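## Task

Place the entire chain bracelet inside the front-left compartment of the box's four small compartments. Put both ear studs in the back-left small compartment. Put the bangle in the large compartment next to the four small ones, not in the long one along the hinge. The hinge side is the back, and left and right are as seen from the front looking toward the hinge. Everything must stay put without the robot supporting it. Finish by releasing and moving the grippers away.

## Robot and tools

Robot: two arms, left_arm and right_arm, each ending in a parallel gripper. The arm names are labels only and do not match the sides of any image. left_arm sits on the +y side.

World frame (used in all results): origin on the table surface midway between the arms, +x pointing out over the table, +z up. Each result has a state line, left_arm: ... | right_arm: ..., giving end_effector_position in metres and end_effector_quat_wxyz. The printed position can be somewhat wrong, more so when the arm reaches far. Gripper frame: fingers extend along its +z axis and close along its y axis. The reported point lies between the finger pads, roughly 1 cm short of the fingertips.

Joint ranges (rad), base to hand: waist -2.618 to 3.054, shoulder 0.000 to 3.142, elbow 0.000 to 3.142, wrist pitch -1.571 to 1.571, wrist yaw -1.571 to 1.571, wrist roll -2.094 to 2.094. Elbows stop slightly before fully straight.

execute_actions(actions): actions is a list of actions run in order; an empty list only returns state and images. Each action is a table of up to 15 rows; each row is one control step of 1/30 s, and if fewer than 15 rows are given the last row repeats to fill the 15. Every row is one list of 14 numbers covering both arms, each in [-1, 1]: dx, dy, dz, rx, ry, rz, opening for left_arm, then the same seven for right_arm. dx to rz are an offset (not a pose) from that gripper's measured pose at the start of the action, expressed in the gripper's own axes; every row refers back to that same start pose, not to the row before. For the first action in a call, the start is the last pose a result reported in this scene. Scale: 1.0 equals 0.6 m for dx, dy, dz or 180 degrees for the rotation; rx, ry, rz form a single rotation vector. opening is absolute, not an offset: +1 fully open (0.094 m), -1 closed.

Per-step clipping: each step the command is limited to 70 mm and 16 degrees away from the measured pose, then damped inverse kinematics drives the joints, favouring position over orientation. After an action the arm goes no further than its last clipped pose, so large offsets need several actions. Hand target lines show where the controller is currently steering each gripper. A pose unreachable line names an arm whose command the clearance check altered or blocked.

move(target, speed, blocking): target is one 14-number row laid out as above; the motion values are an offset in gripper axes from the pose in the latest result of this scene that shows one, and opening is absolute and applied at the start. Grippers follow straight lines ending simultaneously, lasting 0.5 to 10 s; anything longer is cut off at 10 s before arrival. Rotation takes the shorter direction. speed is top path speed in m/s, 0.002 to 0.5, default 0.25; rotation is capped at twice that in rad/s. Paths ignore obstacles and the other arm, and grippers may lag, wander, or overshoot speed, especially with a nearly straight arm. Faster contact strikes harder; aiming further beyond a contact presses harder. The move finishes when paths end and everything is still, or 5 s after path end. The move: line reports the ending (done, off_target, moving, held, fault) and active limits: paced means the sent pose was clipped; held means a check blocked some steps, after which the arm may jump faster than speed. If only one arm is named, the other finished fine. Each gripper's distance to its pose is also listed. With blocking=false the result arrives after 0.5 s while motion continues; execute_actions rows and further moves are refused until a result shows it ended, so call wait or stop.

wait(seconds): 0 to 10; arms hold their last command, a running move carries on, and it returns early when the move ends. stop(): brakes a running move; faster arms need more room; fingers keep moving. zoom_image(camera, region): camera is cam_high, cam_left_wrist or cam_right_wrist; region [x0, y0, x1, y1] in image pixels, (0, 0) top-left, at most 504 by 504. finished_scene(scene): pass the current scene's number; it ends the scene irreversibly and reports success.

Cameras: cam_high is fixed (504x504 pinhole, located around [0.37998, 0.753172, 0.794984]); the two wrist cameras are 504x504 fisheye. Calibration (K, D, T_world_to_cam) is provided but may be off by a few degrees and millimetres.

Sagging: arms tend to finish a centimetre or more below the command, and zero offsets let them creep lower. To keep an arm still, send the correcting offset in the first call of a reply and zeros afterwards, aiming higher if it still droops.

Gripping: grip_measured is the finger opening on the command scale; the last Joint positions value gives it in metres. Readings may be off by about 1 mm per gripper. To hold something, command below grip_measured: around 0.03 lower is firm, smaller gaps are lighter. Pad force tops out near 50 to 62 N, lower for parts under about 2 mm thick, with a brief spike at first contact.

Heat: holding loads warms motors. MOTOR HOT appears at 75 °C; at 90 °C that arm halts for 10 seconds; at 100 °C it goes limp and drops. These appear as OVER-TEMPERATURE FAULT lines. FAULT lines can cut short waits, moves or actions.

Avoid: arms colliding or pushing on each other, anything leaving the table, dropping items, slamming, and hard pushes. Occasional disturbances may tug a held item or shove a loose one. At the end, open the grippers and withdraw so nothing depends on the robot.

Each tool is called after "Call:" as name([rows], argument=value, ...), one row to a line, values as JSON.

## Session

Call:
execute_actions(actions=[])

Scene clock: 0.00 s.
left_arm: end_effector_position=(+0.2906, +0.5557, +0.2976) grip_measured=+1.000 end_effector_quat_wxyz=(-0.133, +0.837, -0.314, +0.427) | right_arm: end_effector_position=(+0.3647, -0.4393, +0.2593) grip_measured=+1.000 end_effector_quat_wxyz=(+0.208, -0.179, +0.944, -0.183)
Joint positions: left_arm=[ 0.898  1.621  1.702 -1.033  0.743 -1.719  0.094] | right_arm=[-0.38   1.649  1.769 -1.156  0.179 -0.62   0.094]
Joint velocities: left_arm=[-0.007 -0.012 -0.022  0.051  0.007 -0.037  0.   ] | right_arm=[-0.012 -0.012 -0.012 -0.007  0.037 -0.051  0.   ]
Hand target (left_arm): +0.289, +0.553, +0.297; -0.129, +0.838, -0.314, +0.427
Hand target (right_arm): +0.365, -0.439, +0.266; +0.215, -0.177, +0.942, -0.185
camera_calibration (this result's frames):
cam_left_wrist: T_world_to_cam=[[0.355458, 0.810296, 0.465909, -0.696385], [-0.230554, -0.407051, 0.883829, 0.0350584], [0.905812, -0.421581, 0.0421274, 0.0624963], [0, 0, 0, 1]] pos_world=[0.199008, 0.604896, 0.290834]
cam_right_wrist: T_world_to_cam=[[0.34374, -0.845352, 0.408929, -0.591295], [-0.937045, -0.280224, 0.208379, 0.18729], [-0.0615612, -0.454813, -0.888457, 0.167431], [0, 0, 0, 1]] pos_world=[0.389059, -0.37122, 0.351525]

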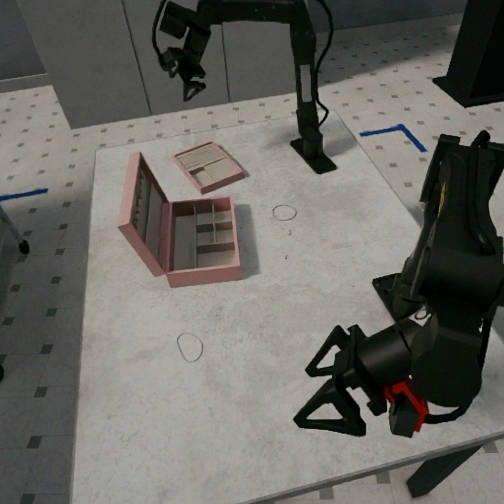

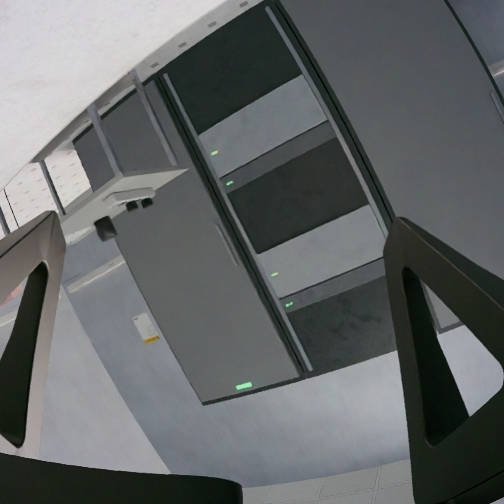

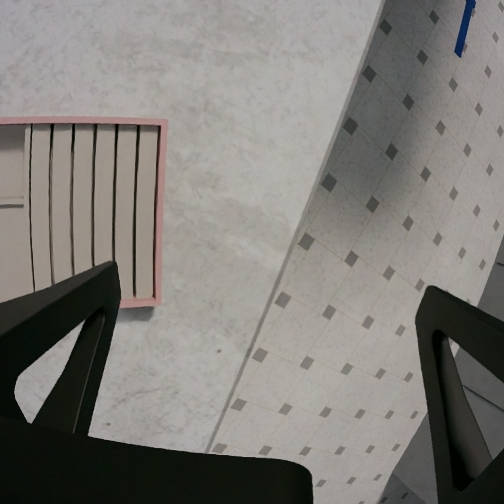

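Call:
zoom_image(camera="cam_high", region=[110,140,310,300])

Call:
zoom_image(camera="cam_high", region=[260,195,320,270])

Call:
zoom_image(camera="cam_high", region=[160,320,220,375])

Region (110, 140, 310, 300) of cam_high's 504x504 image, scaled by 2.520, with more detail than that image has; it fills the top 403 rows of this view, and the rest is white.

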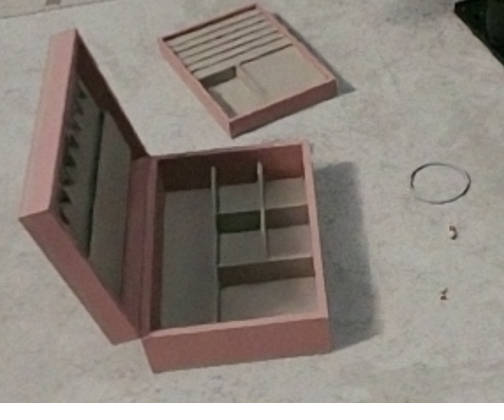

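Region (260, 195, 320, 270) of cam_high's 504x504 image, scaled by 6.720, with more detail than that image has; it fills the left 403 columns of this view, and the rest is white.

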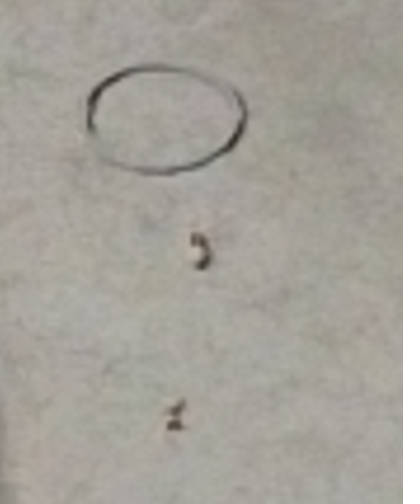

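Region (160, 320, 220, 375) of cam_high's 504x504 image, scaled by 8.400, with more detail than that image has; it fills the top 462 rows of this view, and the rest is white.

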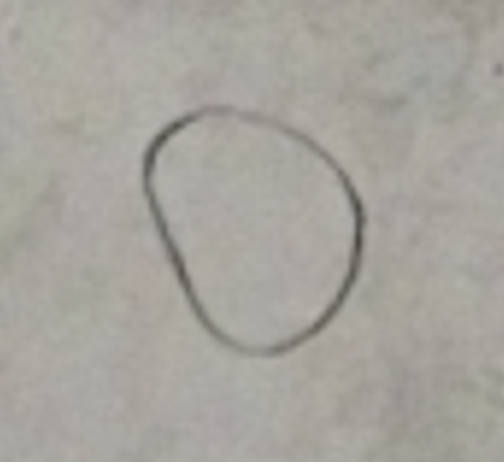

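Call:
move(target=[0.2038,0.393,0.4131,-0.269,-0.1413,0.2513,-0.6,-0.029,0.9633,-0.1533,-0.1892,0.0121,-0.3702,-0.6], speed=0.25)

Scene clock: 88.53 s.
left_arm: end_effector_position=(+0.4489, +0.2764, +0.1145) grip_measured=-0.598 end_effector_quat_wxyz=(-0.017, +0.705, -0.707, +0.040) | right_arm: end_effector_position=(+0.1769, +0.0906, +0.0976) grip_measured=-0.598 end_effector_quat_wxyz=(-0.000, -0.705, +0.710, -0.001)
Joint positions: left_arm=[-0.111  2.436  2.486 -1.539  0.029 -1.626  0.019] | right_arm=[ 0.941  2.441  2.43  -1.561  0.002 -0.438  0.019]
Joint velocities: left_arm=[ 0.017 -0.002 -0.007 -0.066 -0.022 -0.051 -0.001] | right_arm=[-0.002 -0.017 -0.012  0.022 -0.037  0.037 -0.001]
Hand target (left_arm): +0.446, +0.280, +0.115; -0.017, +0.704, -0.709, +0.030
Hand target (right_arm): +0.175, +0.094, +0.105; -0.005, +0.708, -0.706, -0.010
Off the commanded pose (left_arm): 0.011 m, 5 deg.
Off the commanded pose (right_arm): 0.010 m, 0 deg.
joint sent to its limit (left arm) — the command would take joint 4 (wrist pitch) past its lower limit, so that joint was sent only as far as its limit.
joint sent to its limit (right arm) — the command would take joint 4 (wrist pitch) past its lower limit, so that joint was sent only as far as its limit.
move: off_target (left_arm)
camera_calibration (this result's frames):
cam_left_wrist: T_world_to_cam=[[0.991609, 0.0689713, 0.109338, -0.480893], [-0.0310563, -0.693918, 0.719384, 0.12822], [0.125488, -0.716744, -0.685953, 0.324257], [0, 0, 0, 1]] pos_world=[0.44015, 0.354551, 0.182766]
cam_right_wrist: T_world_to_cam=[[0.996934, 0.067241, -0.0400078, -0.167055], [0.0782191, -0.843831, 0.530878, 0.0334402], [0.00193692, -0.53238, -0.846504, 0.244889], [0, 0, 0, 1]] pos_world=[0.163453, 0.169825, 0.182864]

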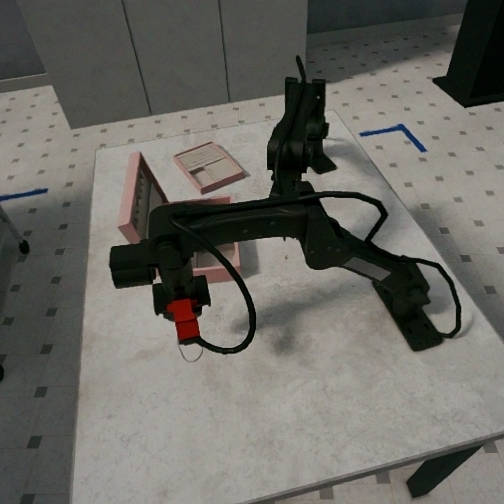

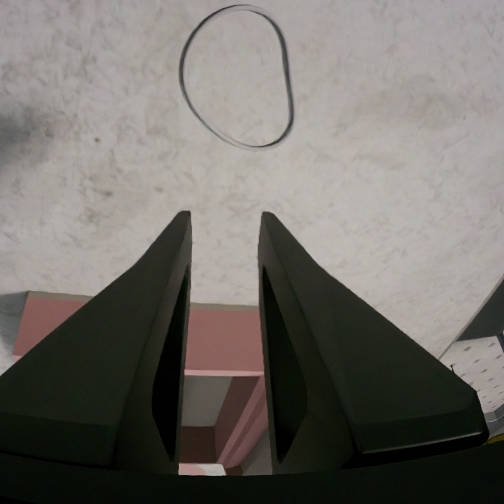

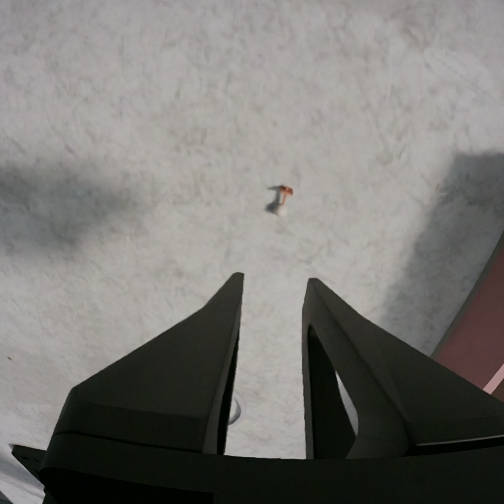

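Call:
move(target=[-0.011,0.035,0.123,-0.0257,-0.0104,0,-0.6,0.025,-0.009,0.092,0,0,0.08,-0.6], speed=0.08)

Scene clock: 108.37 s.
left_arm: end_effector_position=(+0.4351, +0.2795, +0.0398) grip_measured=-0.598 end_effector_quat_wxyz=(+0.007, +0.707, -0.708, +0.004) | right_arm: end_effector_position=(+0.1769, +0.0762, +0.0340) grip_measured=-0.598 end_effector_quat_wxyz=(-0.013, -0.618, +0.786, -0.007)
Joint positions: left_arm=[-0.111  2.416  2.154 -1.312  0.016 -1.626  0.019] | right_arm=[ 0.927  2.375  2.058 -1.283  0.002 -0.221  0.019]
Joint velocities: left_arm=[-0.002  0.012 -0.012 -0.037 -0.037  0.037 -0.001] | right_arm=[ 0.002 -0.007 -0.017  0.022  0.022 -0.022 -0.001]
Hand target (left_arm): +0.434, +0.280, +0.039; +0.001, +0.706, -0.708, +0.000
Hand target (right_arm): +0.182, +0.076, +0.042; -0.000, -0.610, +0.792, -0.002
Off the commanded pose (left_arm): 0.002 m, 1 deg.
Off the commanded pose (right_arm): 0.010 m, 2 deg.
move: done
camera_calibration (this result's frames):
cam_left_wrist: T_world_to_cam=[[0.997297, 0.0682672, 0.0271604, -0.45826], [0.029113, -0.706595, 0.707019, 0.16153], [0.0674577, -0.704318, -0.706672, 0.29958], [0, 0, 0, 1]] pos_world=[0.43211, 0.35642, 0.109947]
cam_right_wrist: T_world_to_cam=[[0.985354, -0.163688, -0.0477777, -0.148783], [-0.110347, -0.82572, 0.553181, 0.0863156], [-0.13, -0.539807, -0.83169, 0.206802], [0, 0, 0, 1]] pos_world=[0.183013, 0.158552, 0.117138]

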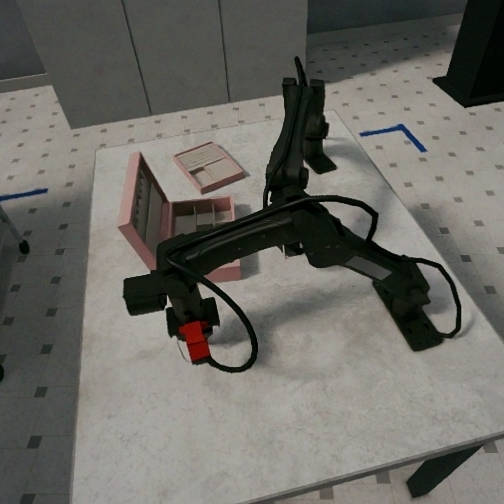

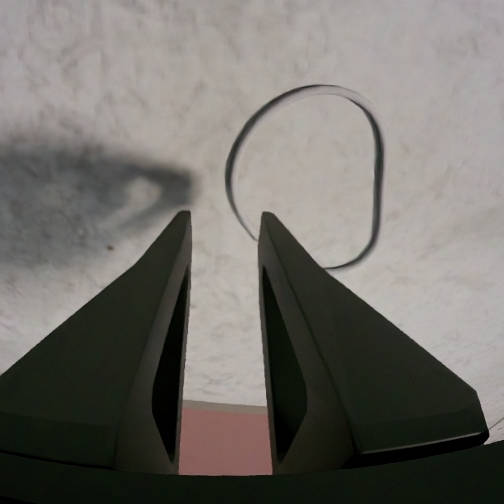

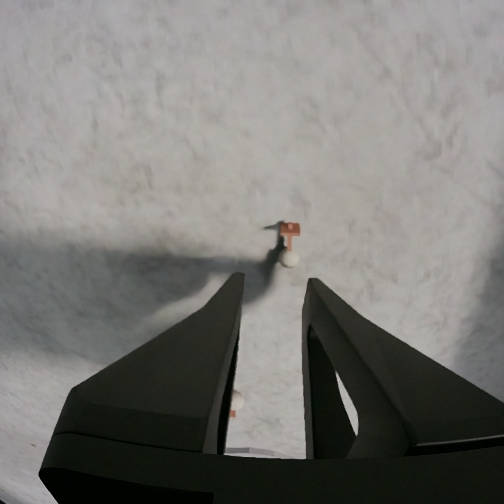

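Call:
move(target=[0,-0.002,0.04,0,0,0,-0.6,0,-0.016,0.012,0,0,0.01,-0.6], speed=0.025)

Scene clock: 116.07 s.
left_arm: end_effector_position=(+0.4394, +0.2792, +0.0270) grip_measured=-0.598 end_effector_quat_wxyz=(+0.000, +0.706, -0.708, +0.012) | right_arm: end_effector_position=(+0.1815, +0.0745, +0.0287) grip_measured=-0.598 end_effector_quat_wxyz=(-0.016, -0.613, +0.790, -0.008)
Joint positions: left_arm=[-0.111  2.416  2.103 -1.241  0.016 -1.626  0.019] | right_arm=[ 0.917  2.387  2.058 -1.277  0.002 -0.218  0.019]
Joint velocities: left_arm=[-0.002  0.017 -0.007  0.007 -0.007 -0.022 -0.   ] | right_arm=[-0.012 -0.002  0.002  0.066 -0.022 -0.095  0.001]
Hand target (left_arm): +0.436, +0.279, +0.016; +0.007, +0.707, -0.708, +0.004
Hand target (right_arm): +0.186, +0.074, +0.027; -0.013, -0.606, +0.796, -0.008
Off the commanded pose (left_arm): 0.012 m, 1 deg.
Off the commanded pose (right_arm): 0.005 m, 1 deg.
move: off_target (left_arm)
camera_calibration (this result's frames):
cam_left_wrist: T_world_to_cam=[[0.996565, 0.068309, 0.0468278, -0.462425], [0.0150981, -0.705796, 0.708255, 0.176148], [0.081431, -0.705114, -0.704402, 0.284125], [0, 0, 0, 1]] pos_world=[0.435041, 0.356253, 0.0970349]
cam_right_wrist: T_world_to_cam=[[0.983018, -0.176719, -0.0494647, -0.152362], [-0.119547, -0.82118, 0.558006, 0.0895146], [-0.13923, -0.542617, -0.828361, 0.203777], [0, 0, 0, 1]] pos_world=[0.188847, 0.157155, 0.111315]

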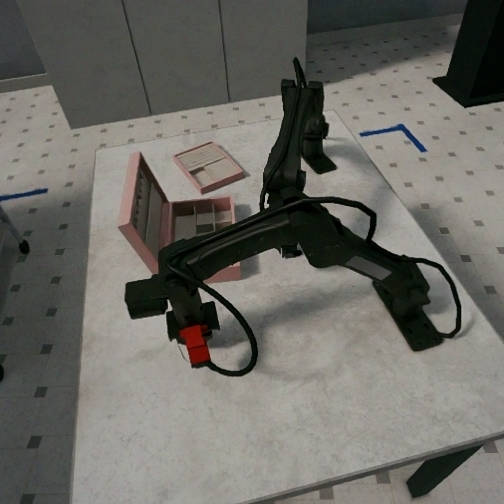

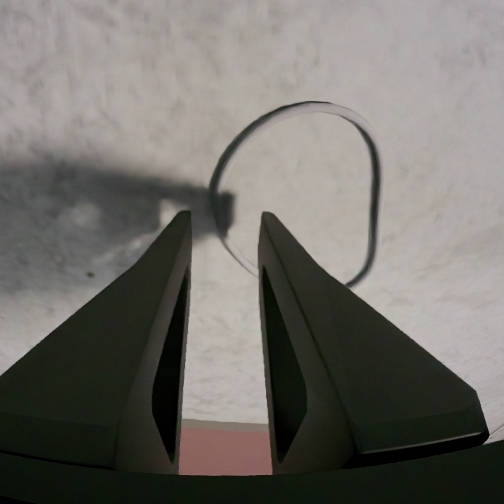

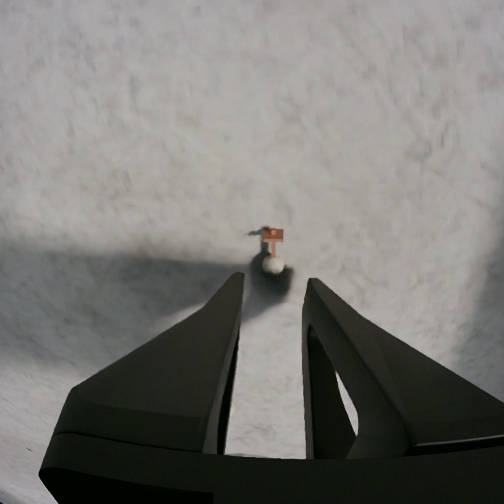

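Call:
move(target=[-0.012,0.012,0.024,-0.005,-0.005,0,-0.6,-0.02,0,0.0,0,0,0.0,-0.6], speed=0.02)

Scene clock: 127.03 s.
left_arm: end_effector_position=(+0.4353, +0.2795, +0.0171) grip_measured=-0.598 end_effector_quat_wxyz=(+0.004, +0.706, -0.708, +0.007) | right_arm: end_effector_position=(+0.1846, +0.0807, +0.0226) grip_measured=-0.598 end_effector_quat_wxyz=(-0.021, -0.613, +0.790, -0.011)
Joint positions: left_arm=[-0.111  2.414  2.059 -1.21   0.015 -1.626  0.019] | right_arm=[ 0.917  2.443  2.132 -1.309  0.002 -0.218  0.019]
Joint velocities: left_arm=[ 0.012 -0.007 -0.007 -0.007 -0.007 -0.037 -0.   ] | right_arm=[-0.007 -0.017  0.022  0.007  0.022  0.022 -0.   ]
Hand target (left_arm): +0.432, +0.286, +0.012; +0.001, +0.707, -0.708, -0.000
Hand target (right_arm): +0.184, +0.086, +0.028; -0.016, -0.613, +0.790, -0.008
Off the commanded pose (left_arm): 0.009 m, 1 deg.
Off the commanded pose (right_arm): 0.008 m, 1 deg.
move: done
camera_calibration (this result's frames):
cam_left_wrist: T_world_to_cam=[[0.997032, 0.0678919, 0.0362932, -0.457809], [0.0223602, -0.706506, 0.707354, 0.180518], [0.073665, -0.704443, -0.705927, 0.280885], [0, 0, 0, 1]] pos_world=[0.431722, 0.356486, 0.0872095]
cam_right_wrist: T_world_to_cam=[[0.982726, -0.177295, -0.0530742, -0.154496], [-0.116341, -0.81486, 0.567862, 0.0970942], [-0.143927, -0.551878, -0.821411, 0.204058], [0, 0, 0, 1]] pos_world=[0.192493, 0.164342, 0.10428]

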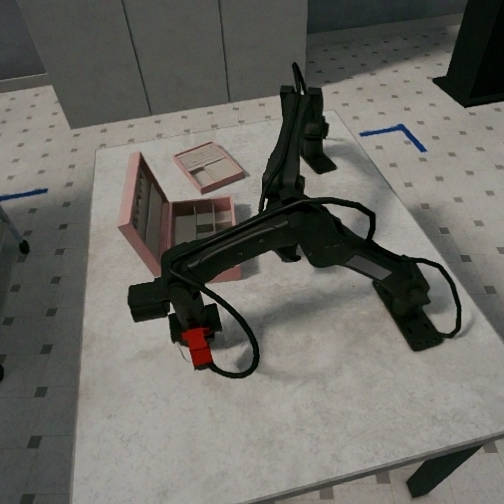

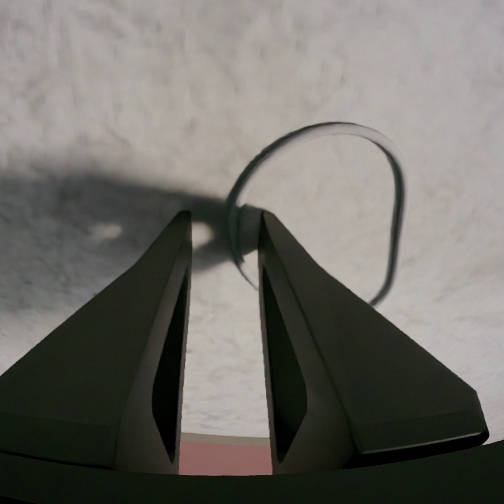

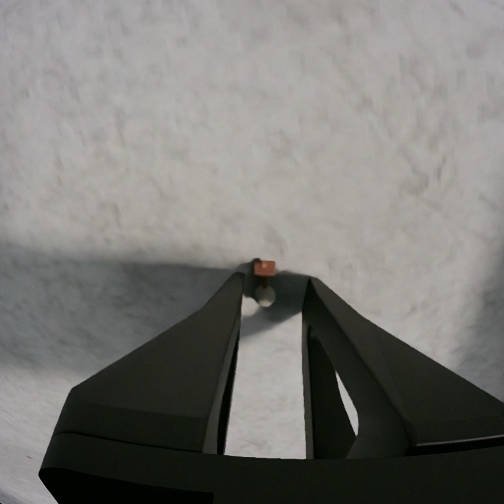

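Call:
zoom_image(camera="cam_left_wrist", region=[160,170,300,310])

Call:
zoom_image(camera="cam_right_wrist", region=[210,230,350,370])

Region (160, 170, 300, 310) of cam_left_wrist's 504x504 image, scaled by 3.600, with more detail than that image has.

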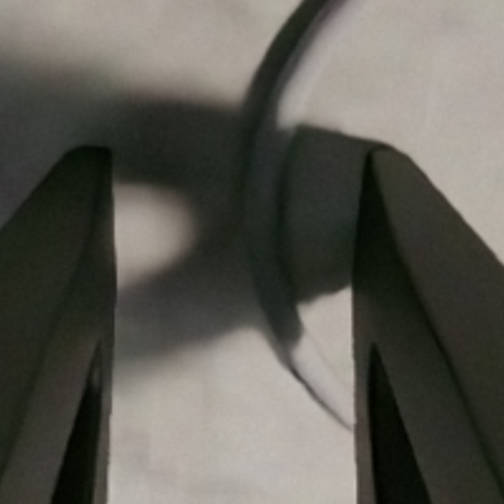

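Region (210, 230, 350, 370) of cam_right_wrist's 504x504 image, scaled by 3.600, with more detail than that image has.

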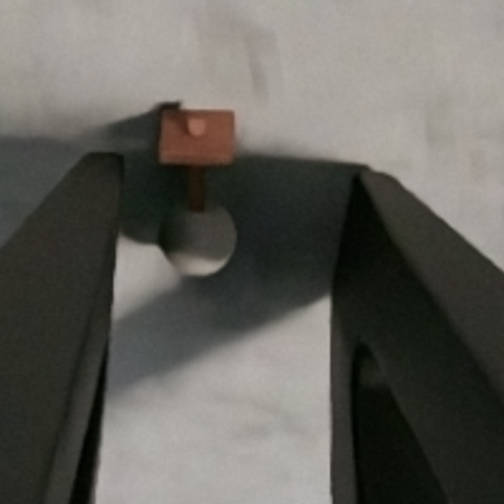

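Call:
execute_actions([
  [[0,0,0.008,0,0,0,-0.62,0,0.004,0,0,0,0,-0.62],[0,0,0.010,0,0,0,-0.64,0,0.006,0,0,0,0,-0.64],[0,0,0.012,0,0,0,-0.66,0,0.008,0,0,0,0,-0.66],[0,0,0.013,0,0,0,-0.68,0,0.010,0,0,0,0,-0.68],[0,0,0.014,0,0,0,-0.70,0,0.011,0,0,0,0,-0.68],[0,0,0.015,0,0,0,-0.72,0,0.012,0,0,0,0,-0.68],[0,0,0.015,0,0,0,-0.74,0,0.012,0,0,0,0,-0.68],[0,0,0.015,0,0,0,-0.76,0,0.012,0,0,0,0,-0.68]],
])

Scene clock: 149.07 s.
left_arm: end_effector_position=(+0.4389, +0.2793, +0.0170) grip_measured=-0.758 end_effector_quat_wxyz=(-0.001, +0.706, -0.708, +0.013) | right_arm: end_effector_position=(+0.1843, +0.0801, +0.0226) grip_measured=-0.678 end_effector_quat_wxyz=(-0.023, -0.611, +0.791, -0.012)
Joint positions: left_arm=[-0.111  2.414  2.059 -1.195  0.015 -1.625  0.011] | right_arm=[ 0.917  2.443  2.133 -1.312  0.002 -0.213  0.015]
Joint velocities: left_arm=[-0.002  0.002 -0.017  0.022 -0.022  0.081  0.001] | right_arm=[ 0.012  0.002  0.002  0.095 -0.007 -0.022  0.   ]
Hand target (left_arm): +0.435, +0.279, +0.008; +0.004, +0.706, -0.708, +0.007
Hand target (right_arm): +0.178, +0.082, +0.023; -0.022, -0.613, +0.790, -0.011
Off the commanded pose (left_arm): 0.010 m, 1 deg.
Off the commanded pose (right_arm): 0.007 m, 0 deg.
camera_calibration (this result's frames):
cam_left_wrist: T_world_to_cam=[[0.996429, 0.0675474, 0.0506692, -0.461253], [0.0118432, -0.705931, 0.708181, 0.184771], [0.0836048, -0.705052, -0.70421, 0.276219], [0, 0, 0, 1]] pos_world=[0.434324, 0.356341, 0.0870369]
cam_right_wrist: T_world_to_cam=[[0.981705, -0.182685, -0.053683, -0.153666], [-0.120034, -0.812617, 0.570303, 0.097022], [-0.14781, -0.553425, -0.819679, 0.204441], [0, 0, 0, 1]] pos_world=[0.192719, 0.163912, 0.103995]

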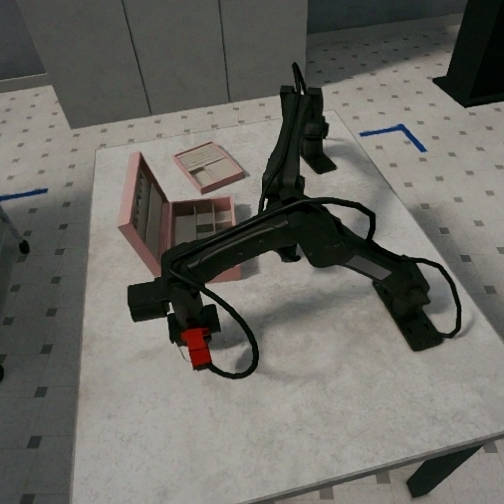

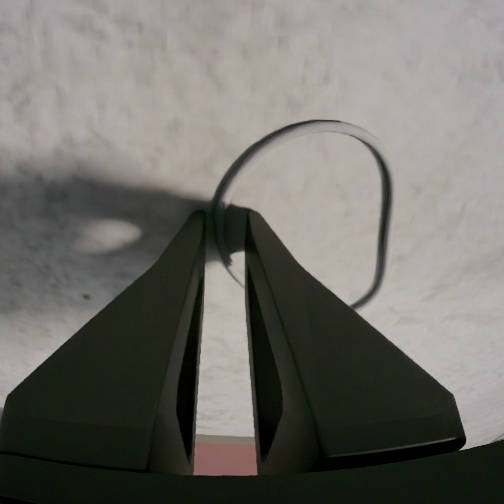

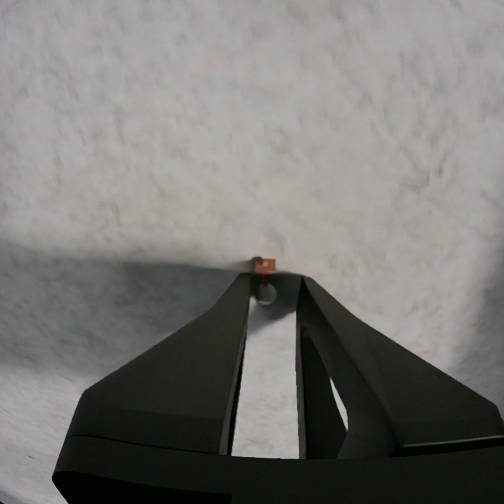

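Call:
execute_actions([
  [[0,0,0.012,0,0,0,-0.78,0,0,0,0,0,0,-0.70],[0,0,0.012,0,0,0,-0.79,0,0,0,0,0,0,-0.72],[0,0,0.012,0,0,0,-0.80,0,0,0,0,0,0,-0.73],[0,0,0.012,0,0,0,-0.81,0,0,0,0,0,0,-0.74],[0,0,0.012,0,0,0,-0.82,0,0,0,0,0,0,-0.75],[0,0,0.012,0,0,0,-0.83,0,0,0,0,0,0,-0.76],[0,0,0.012,0,0,0,-0.84,0,0,0,0,0,0,-0.77],[0,0,0.012,0,0,0,-0.85,0,0,0,0,0,0,-0.78],[0,0,0.012,0,0,0,-0.86,0,0,0,0,0,0,-0.79],[0,0,0.012,0,0,0,-0.87,0,0,0,0,0,0,-0.80],[0,0,0.012,0,0,0,-0.88,0,0,0,0,0,0,-0.81],[0,0,0.012,0,0,0,-0.89,0,0,0,0,0,0,-0.82],[0,0,0.012,0,0,0,-0.90,0,0,0,0,0,0,-0.83],[0,0,0.012,0,0,0,-0.91,0,0,0,0,0,0,-0.84],[0,0,0.012,0,0,0,-0.92,0,0,0,0,0,0,-0.85]],
  [[0,0,0.012,0,0,0,-0.93,0,0,0,0,0,0,-0.86],[0,0,0.012,0,0,0,-0.94,0,0,0,0,0,0,-0.87],[0,0,0.012,0,0,0,-0.95,0,0,0,0,0,0,-0.88],[0,0,0.012,0,0,0,-0.955,0,0,0,0,0,0,-0.89],[0,0,0.012,0,0,0,-0.96,0,0,0,0,0,0,-0.90],[0,0,0.012,0,0,0,-0.965,0,0,0,0,0,0,-0.905],[0,0,0.012,0,0,0,-0.97,0,0,0,0,0,0,-0.91]],
])

Call:
zoom_image(camera="cam_left_wrist", region=[160,170,300,310])

Call:
zoom_image(camera="cam_right_wrist", region=[210,230,350,370])

Scene clock: 169.27 s.
left_arm: end_effector_position=(+0.4434, +0.2791, +0.0172) grip_measured=-0.963 end_effector_quat_wxyz=(-0.007, +0.706, -0.708, +0.020) | right_arm: end_effector_position=(+0.1843, +0.0801, +0.0226) grip_measured=-0.905 end_effector_quat_wxyz=(-0.023, -0.611, +0.792, -0.012)
Joint positions: left_arm=[-0.111  2.414  2.059 -1.177  0.015 -1.625  0.002] | right_arm=[ 0.917  2.443  2.133 -1.312  0.002 -0.213  0.004]
Joint velocities: left_arm=[-0.007 -0.007  0.002  0.037  0.007  0.007  0.001] | right_arm=[-0.002 -0.012 -0.002  0.007 -0.007  0.081 -0.001]
Hand target (left_arm): +0.442, +0.279, +0.010; -0.005, +0.706, -0.708, +0.017
Hand target (right_arm): +0.184, +0.080, +0.023; -0.023, -0.611, +0.792, -0.012
Off the commanded pose (left_arm): 0.007 m, 0 deg.
Off the commanded pose (right_arm): 0.000 m, 0 deg.
camera_calibration (this result's frames):
cam_left_wrist: T_world_to_cam=[[0.995363, 0.0676082, 0.0684276, -0.465524], [-0.000841148, -0.705208, 0.709, 0.189856], [0.0961899, -0.705769, -0.701881, 0.27034], [0, 0, 0, 1]] pos_world=[0.437521, 0.356159, 0.0869933]
cam_right_wrist: T_world_to_cam=[[0.981636, -0.18306, -0.0536641, -0.153623], [-0.120353, -0.812567, 0.570307, 0.0970768], [-0.148006, -0.553375, -0.819677, 0.204473], [0, 0, 0, 1]] pos_world=[0.192749, 0.163909, 0.103994]

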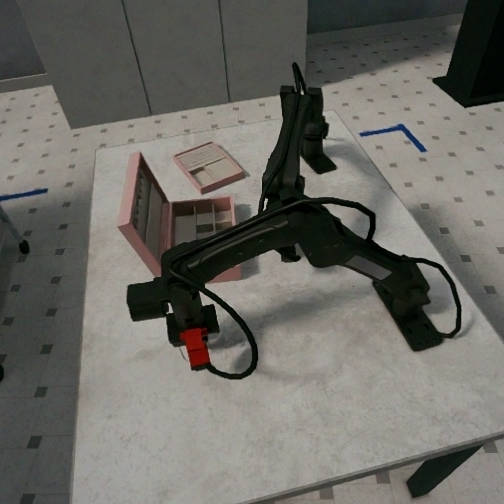

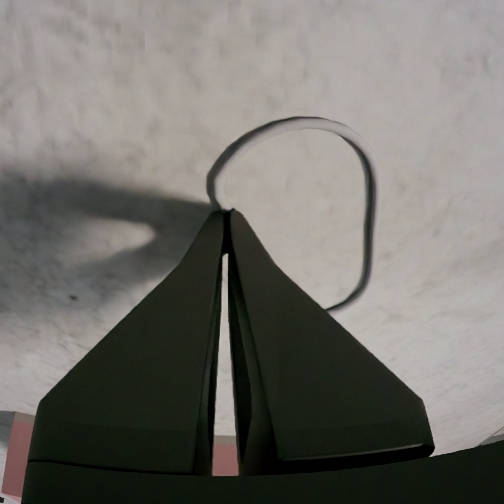

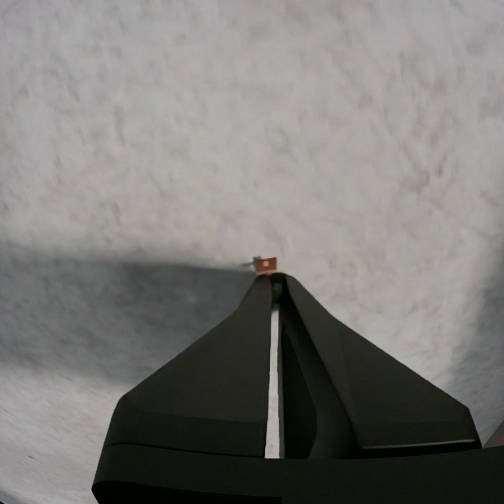

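Region (160, 170, 300, 310) of cam_left_wrist's 504x504 image, scaled by 3.600, with more detail than that image has.

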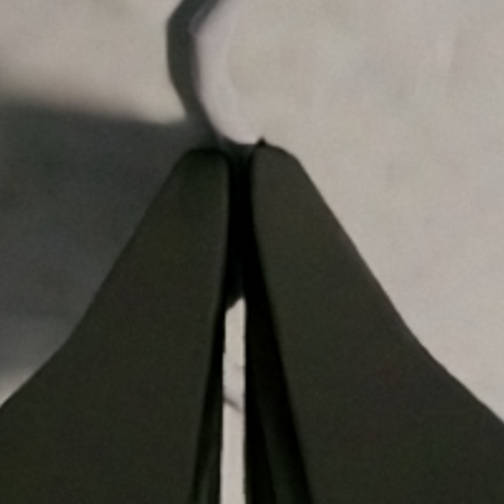

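Region (210, 230, 350, 370) of cam_right_wrist's 504x504 image, scaled by 3.600, with more detail than that image has.

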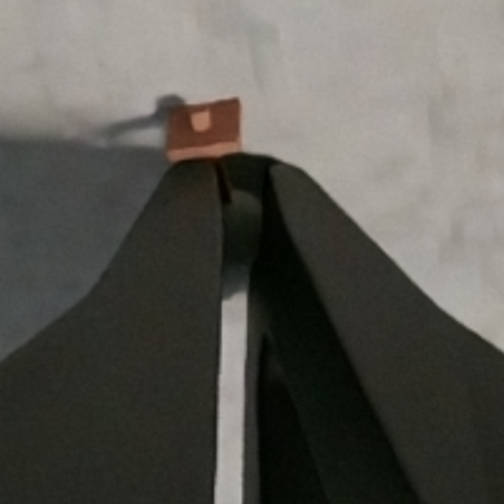

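Both moved with the fingers. Tighten and lift a little.

Call:
execute_actions([
  [[0,0,0,0,0,0,-0.975,0,0,0,0,0,0,-0.915],[0,0,0,0,0,0,-0.98,0,0,0,0,0,0,-0.92],[0,0,0,0,0,0,-0.985,0,0,0,0,0,0,-0.925],[0,0,0,0,0,0,-0.985,0,0,0,0,0,0,-0.93],[0,0,0,0,0,0,-0.985,0,0,0,0,0,0,-0.935]],
])

Call:
move(target=[0,0,-0.05,0,0,0,-0.985,0,0,-0.06,0,0,0,-0.935], speed=0.04)

Scene clock: 177.70 s.
left_arm: end_effector_position=(+0.4435, +0.2791, +0.0172) grip_measured=-0.974 end_effector_quat_wxyz=(-0.007, +0.706, -0.708, +0.020) | right_arm: end_effector_position=(+0.1843, +0.0801, +0.0226) grip_measured=-0.927 end_effector_quat_wxyz=(-0.023, -0.611, +0.792, -0.012)
Joint positions: left_arm=[-0.111  2.414  2.059 -1.177  0.015 -1.625  0.001] | right_arm=[ 0.917  2.443  2.133 -1.312  0.002 -0.213  0.003]
Joint velocities: left_arm=[-0.017  0.012 -0.002 -0.037  0.022 -0.007  0.   ] | right_arm=[-0.017 -0.007 -0.017 -0.066  0.022  0.066 -0.001]
Hand target (left_arm): +0.443, +0.279, +0.017; -0.007, +0.706, -0.708, +0.020
Hand target (right_arm): +0.184, +0.080, +0.023; -0.023, -0.611, +0.792, -0.012
Off the commanded pose (left_arm): 0.000 m, 0 deg.
Off the commanded pose (right_arm): 0.000 m, 0 deg.
camera_calibration (this result's frames):
cam_left_wrist: T_world_to_cam=[[0.995337, 0.0676097, 0.0688052, -0.465613], [-0.00111118, -0.705193, 0.709015, 0.189965], [0.0964572, -0.705785, -0.701829, 0.270214], [0, 0, 0, 1]] pos_world=[0.437589, 0.356155, 0.086993]
cam_right_wrist: T_world_to_cam=[[0.981636, -0.18306, -0.0536641, -0.153623], [-0.120353, -0.812567, 0.570307, 0.0970768], [-0.148006, -0.553375, -0.819677, 0.204473], [0, 0, 0, 1]] pos_world=[0.192749, 0.163909, 0.103994]

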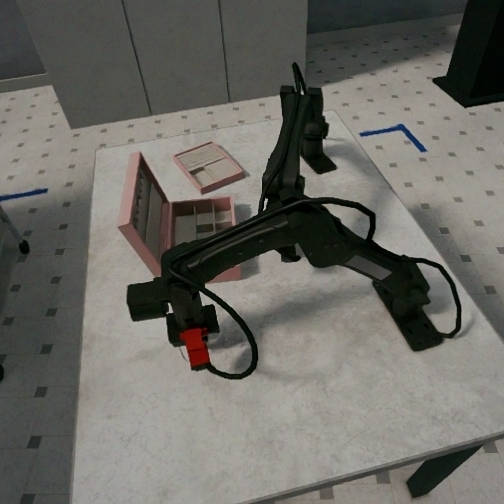

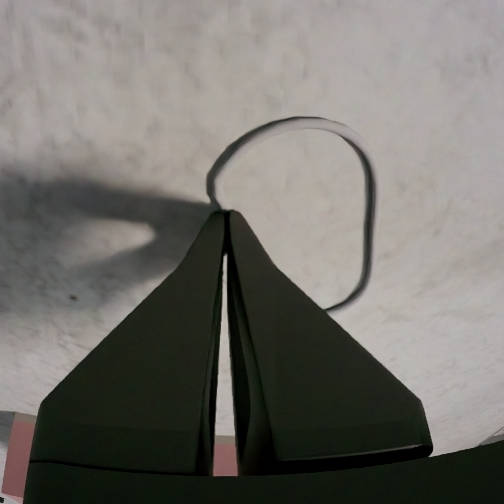

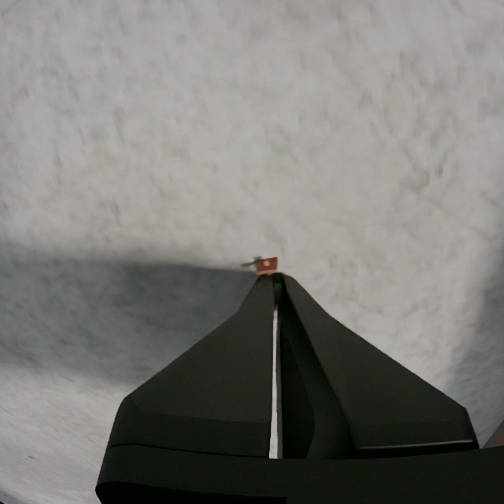

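Scene clock: 179.23 s.
left_arm: end_effector_position=(+0.4417, +0.2792, +0.0337) grip_measured=-0.974 end_effector_quat_wxyz=(-0.003, +0.706, -0.708, +0.015) | right_arm: end_effector_position=(+0.1832, +0.0778, +0.0523) grip_measured=-0.927 end_effector_quat_wxyz=(-0.030, -0.610, +0.791, -0.015)
Joint positions: left_arm=[-0.111  2.414  2.125 -1.255  0.015 -1.625  0.001] | right_arm=[ 0.917  2.451  2.264 -1.452  0.002 -0.213  0.003]
Joint velocities: left_arm=[-0.017  0.002  0.002 -0.11   0.007 -0.022  0.   ] | right_arm=[ 0.002  0.007  0.002 -0.066  0.022  0.007 -0.   ]
Hand target (left_arm): +0.442, +0.280, +0.047; -0.008, +0.706, -0.708, +0.020
Hand target (right_arm): +0.185, +0.081, +0.059; -0.023, -0.611, +0.792, -0.012
Off the commanded pose (left_arm): 0.014 m, 1 deg.
Off the commanded pose (right_arm): 0.008 m, 1 deg.
move: off_target (left_arm)
camera_calibration (this result's frames):
cam_left_wrist: T_world_to_cam=[[0.996123, 0.0675649, 0.0563388, -0.464911], [0.00779659, -0.705701, 0.708467, 0.174569], [0.0876258, -0.705281, -0.703491, 0.285844], [0, 0, 0, 1]] pos_world=[0.4367, 0.356205, 0.103605]
cam_right_wrist: T_world_to_cam=[[0.981211, -0.183898, -0.058369, -0.150927], [-0.115974, -0.803932, 0.583304, 0.0760106], [-0.154193, -0.565575, -0.810154, 0.228966], [0, 0, 0, 1]] pos_world=[0.192211, 0.162849, 0.132351]

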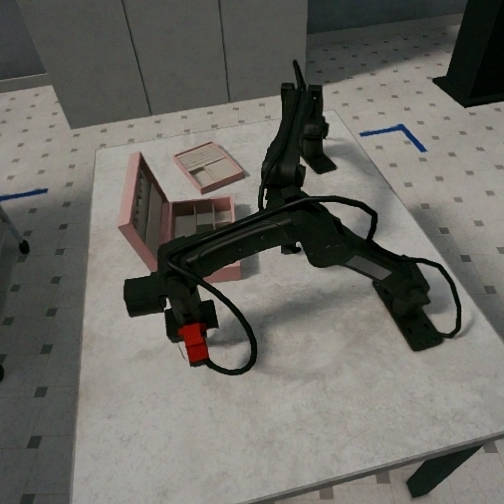

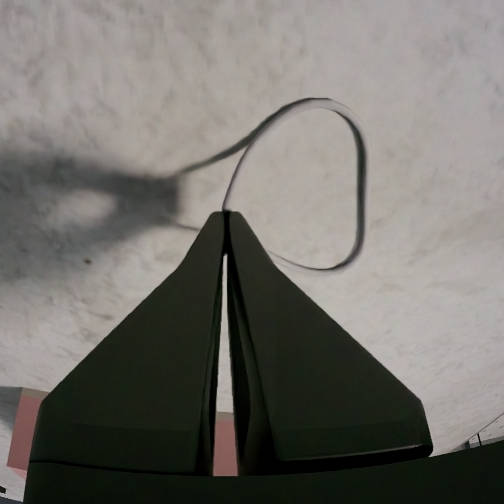

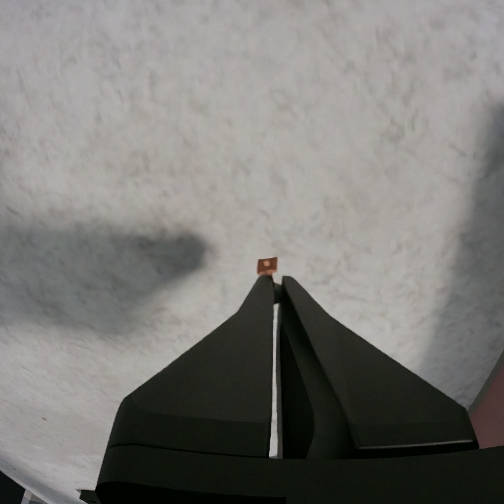

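Call:
move(target=[0,0.03,-0.13,0,0,0,-0.995,0.03,0,-0.105,0,0,0,-0.95], speed=0.07)

Scene clock: 197.87 s.
left_arm: end_effector_position=(+0.4243, +0.2802, +0.1005) grip_measured=-0.977 end_effector_quat_wxyz=(-0.001, +0.706, -0.708, +0.013) | right_arm: end_effector_position=(+0.1779, +0.0673, +0.1080) grip_measured=-0.940 end_effector_quat_wxyz=(-0.012, -0.611, +0.792, -0.007)
Joint positions: left_arm=[-0.111  2.343  2.267 -1.474  0.015 -1.625  0.001] | right_arm=[ 0.917  2.357  2.321 -1.563  0.002 -0.213  0.003]
Joint velocities: left_arm=[ 0.002 -0.017  0.007  0.007 -0.022 -0.007  0.   ] | right_arm=[-0.012 -0.007 -0.007  0.022  0.051  0.022  0.   ]
Hand target (left_arm): +0.422, +0.281, +0.111; -0.003, +0.706, -0.708, +0.015
Hand target (right_arm): +0.181, +0.064, +0.116; -0.008, -0.611, +0.792, -0.005
Off the commanded pose (left_arm): 0.011 m, 0 deg.
Off the commanded pose (right_arm): 0.009 m, 2 deg.
joint sent to its limit (right arm) — the command would take joint 4 (wrist pitch) past its lower limit, so that joint was sent only as far as its limit.
move: off_target (left_arm)
camera_calibration (this result's frames):
cam_left_wrist: T_world_to_cam=[[0.996448, 0.0675463, 0.0502912, -0.450893], [0.0121129, -0.705947, 0.708161, 0.126327], [0.0833366, -0.705037, -0.704257, 0.336918], [0, 0, 0, 1]] pos_world=[0.419684, 0.357175, 0.170493]
cam_right_wrist: T_world_to_cam=[[0.982158, -0.18203, -0.0472242, -0.145877], [-0.126165, -0.824025, 0.552326, 0.0409371], [-0.139454, -0.536514, -0.832289, 0.265202], [0, 0, 0, 1]] pos_world=[0.185422, 0.149464, 0.191225]

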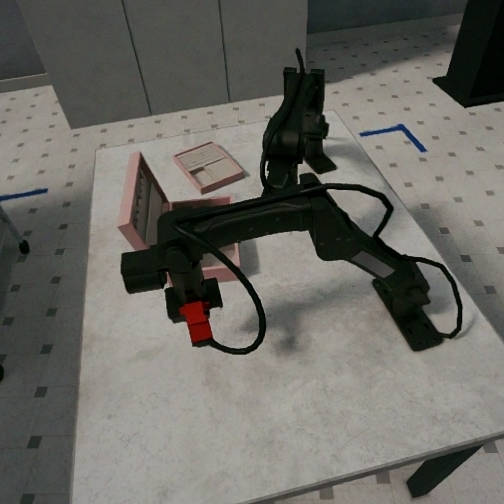

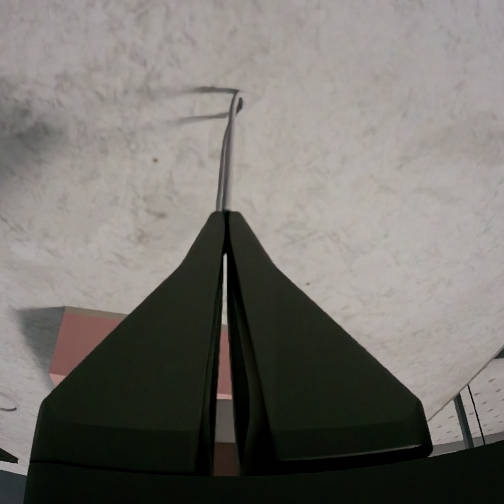

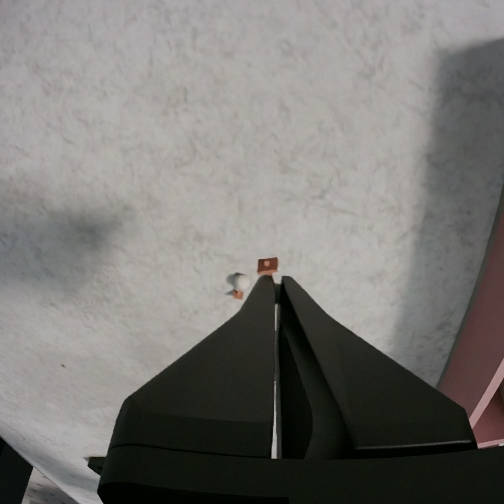

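Call:
move(target=[0.03,0.207,-0.15,0,0,0.5,-0.995,0.049,-0.3525,-0.025,0,0,-0.05,-0.95], speed=0.2)

Scene clock: 215.27 s.
left_arm: end_effector_position=(+0.3103, +0.2648, +0.1894) grip_measured=-0.977 end_effector_quat_wxyz=(+0.021, -0.008, +1.000, -0.010) | right_arm: end_effector_position=(+0.3709, -0.0107, +0.1156) grip_measured=-0.940 end_effector_quat_wxyz=(+0.073, -0.668, +0.741, -0.010)
Joint positions: left_arm=[-0.174  1.844  1.863 -1.546  0.015 -0.136  0.001] | right_arm=[ 0.5    2.542  2.684 -1.565  0.012 -0.783  0.003]
Joint velocities: left_arm=[ 0.007  0.007 -0.002  0.007  0.037  0.007  0.001] | right_arm=[-0.002 -0.017 -0.027 -0.11   0.051  0.022  0.001]
Hand target (left_arm): +0.300, +0.264, +0.190; +0.010, +0.001, +1.000, -0.009
Hand target (right_arm): +0.376, -0.013, +0.122; +0.082, -0.668, +0.739, -0.015
Off the commanded pose (left_arm): 0.012 m, 2 deg.
Off the commanded pose (right_arm): 0.009 m, 10 deg.
joint sent to its limit (left arm) — the command would take joint 4 (wrist pitch) past its lower limit, so that joint was sent only as far as its limit.
joint sent to its limit (right arm) — the command would take joint 4 (wrist pitch) past its lower limit, so that joint was sent only as far as its limit.
move: off_target (left_arm, right_arm)
camera_calibration (this result's frames):
cam_left_wrist: T_world_to_cam=[[0.0833598, -0.994951, 0.0558897, 0.22283], [-0.745395, -0.0250313, 0.666153, 0.116579], [-0.66139, -0.0971902, -0.743718, 0.475732], [0, 0, 0, 1]] pos_world=[0.382967, 0.270859, 0.263697]
cam_right_wrist: T_world_to_cam=[[0.996485, -0.0303752, 0.0780656, -0.367498], [-0.062585, -0.889406, 0.452813, -0.0159566], [0.0556777, -0.456108, -0.888181, 0.191547], [0, 0, 0, 1]] pos_world=[0.354542, 0.0620115, 0.206043]

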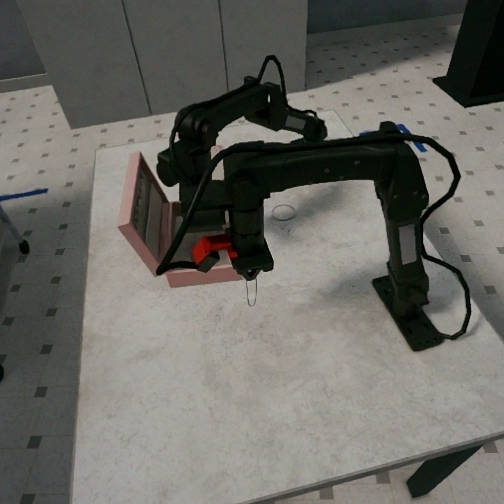

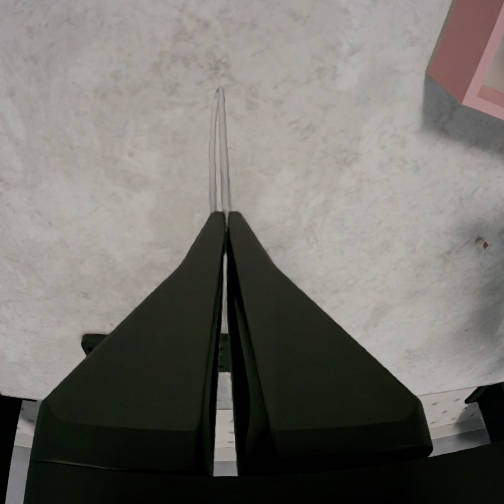

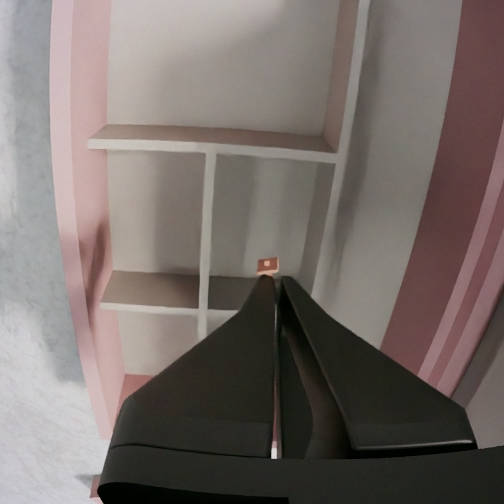

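Call:
move(target=[0,0,0,0,0,0,-0.995,0.016,-0.001,0.085,-0.028,0.023,0.02,-0.95], speed=0.05)

Scene clock: 230.60 s.
left_arm: end_effector_position=(+0.3102, +0.2648, +0.1894) grip_measured=-0.977 end_effector_quat_wxyz=(+0.021, -0.007, +1.000, -0.010) | right_arm: end_effector_position=(+0.3708, -0.0173, +0.0542) grip_measured=-0.940 end_effector_quat_wxyz=(+0.010, -0.654, +0.757, -0.007)
Joint positions: left_arm=[-0.174  1.844  1.863 -1.547  0.015 -0.134  0.001] | right_arm=[ 0.49   2.669  2.684 -1.565  0.013 -0.75   0.003]
Joint velocities: left_arm=[-0.002  0.012  0.007 -0.066  0.037 -0.051  0.   ] | right_arm=[-0.022 -0.007 -0.012  0.022 -0.051 -0.095 -0.001]
Hand target (left_arm): +0.310, +0.265, +0.189; +0.021, -0.008, +1.000, -0.010
Hand target (right_arm): +0.376, -0.016, +0.064; +0.025, -0.646, +0.763, -0.001
Off the commanded pose (left_arm): 0.000 m, 0 deg.
Off the commanded pose (right_arm): 0.012 m, 2 deg.
joint sent to its limit (right arm) — the command would take joint 4 (wrist pitch) past its lower limit, so that joint was sent only as far as its limit.
move: off_target (right_arm)
camera_calibration (this result's frames):
cam_left_wrist: T_world_to_cam=[[0.0807236, -0.995179, 0.0557068, 0.223762], [-0.745243, -0.0231478, 0.666391, 0.115921], [-0.661888, -0.0953086, -0.743519, 0.475286], [0, 0, 0, 1]] pos_world=[0.382913, 0.270665, 0.26367]
cam_right_wrist: T_world_to_cam=[[0.997329, -0.0709804, -0.0172149, -0.358613], [-0.0513557, -0.849095, 0.525738, -0.00147351], [-0.0519341, -0.52345, -0.850472, 0.170619], [0, 0, 0, 1]] pos_world=[0.366441, 0.0626048, 0.139708]

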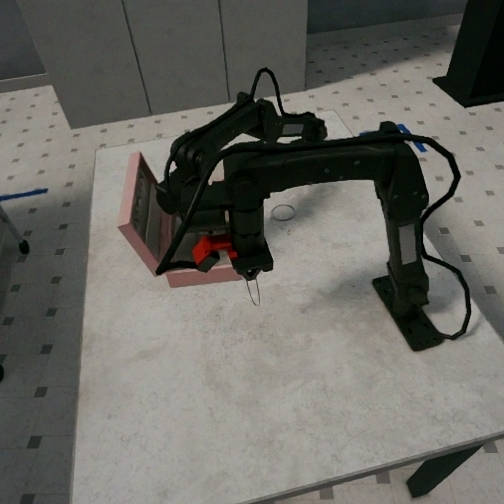

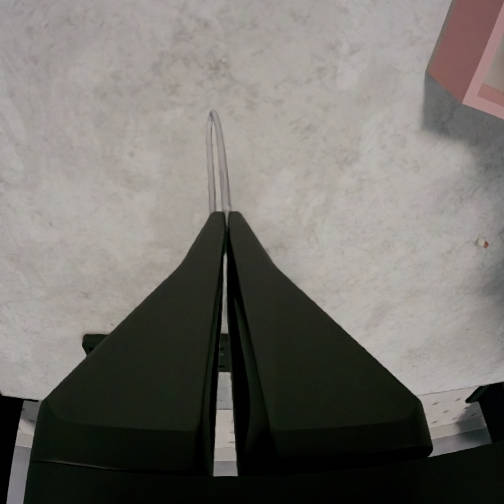

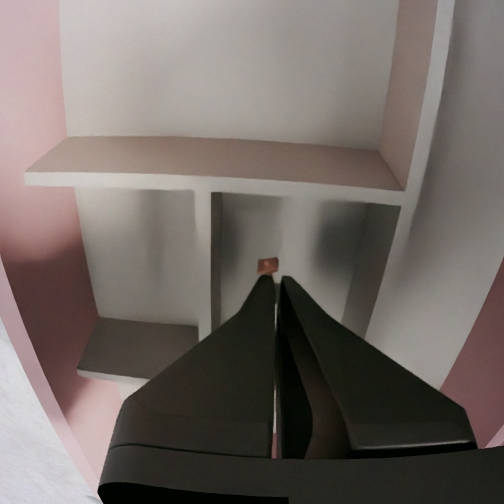

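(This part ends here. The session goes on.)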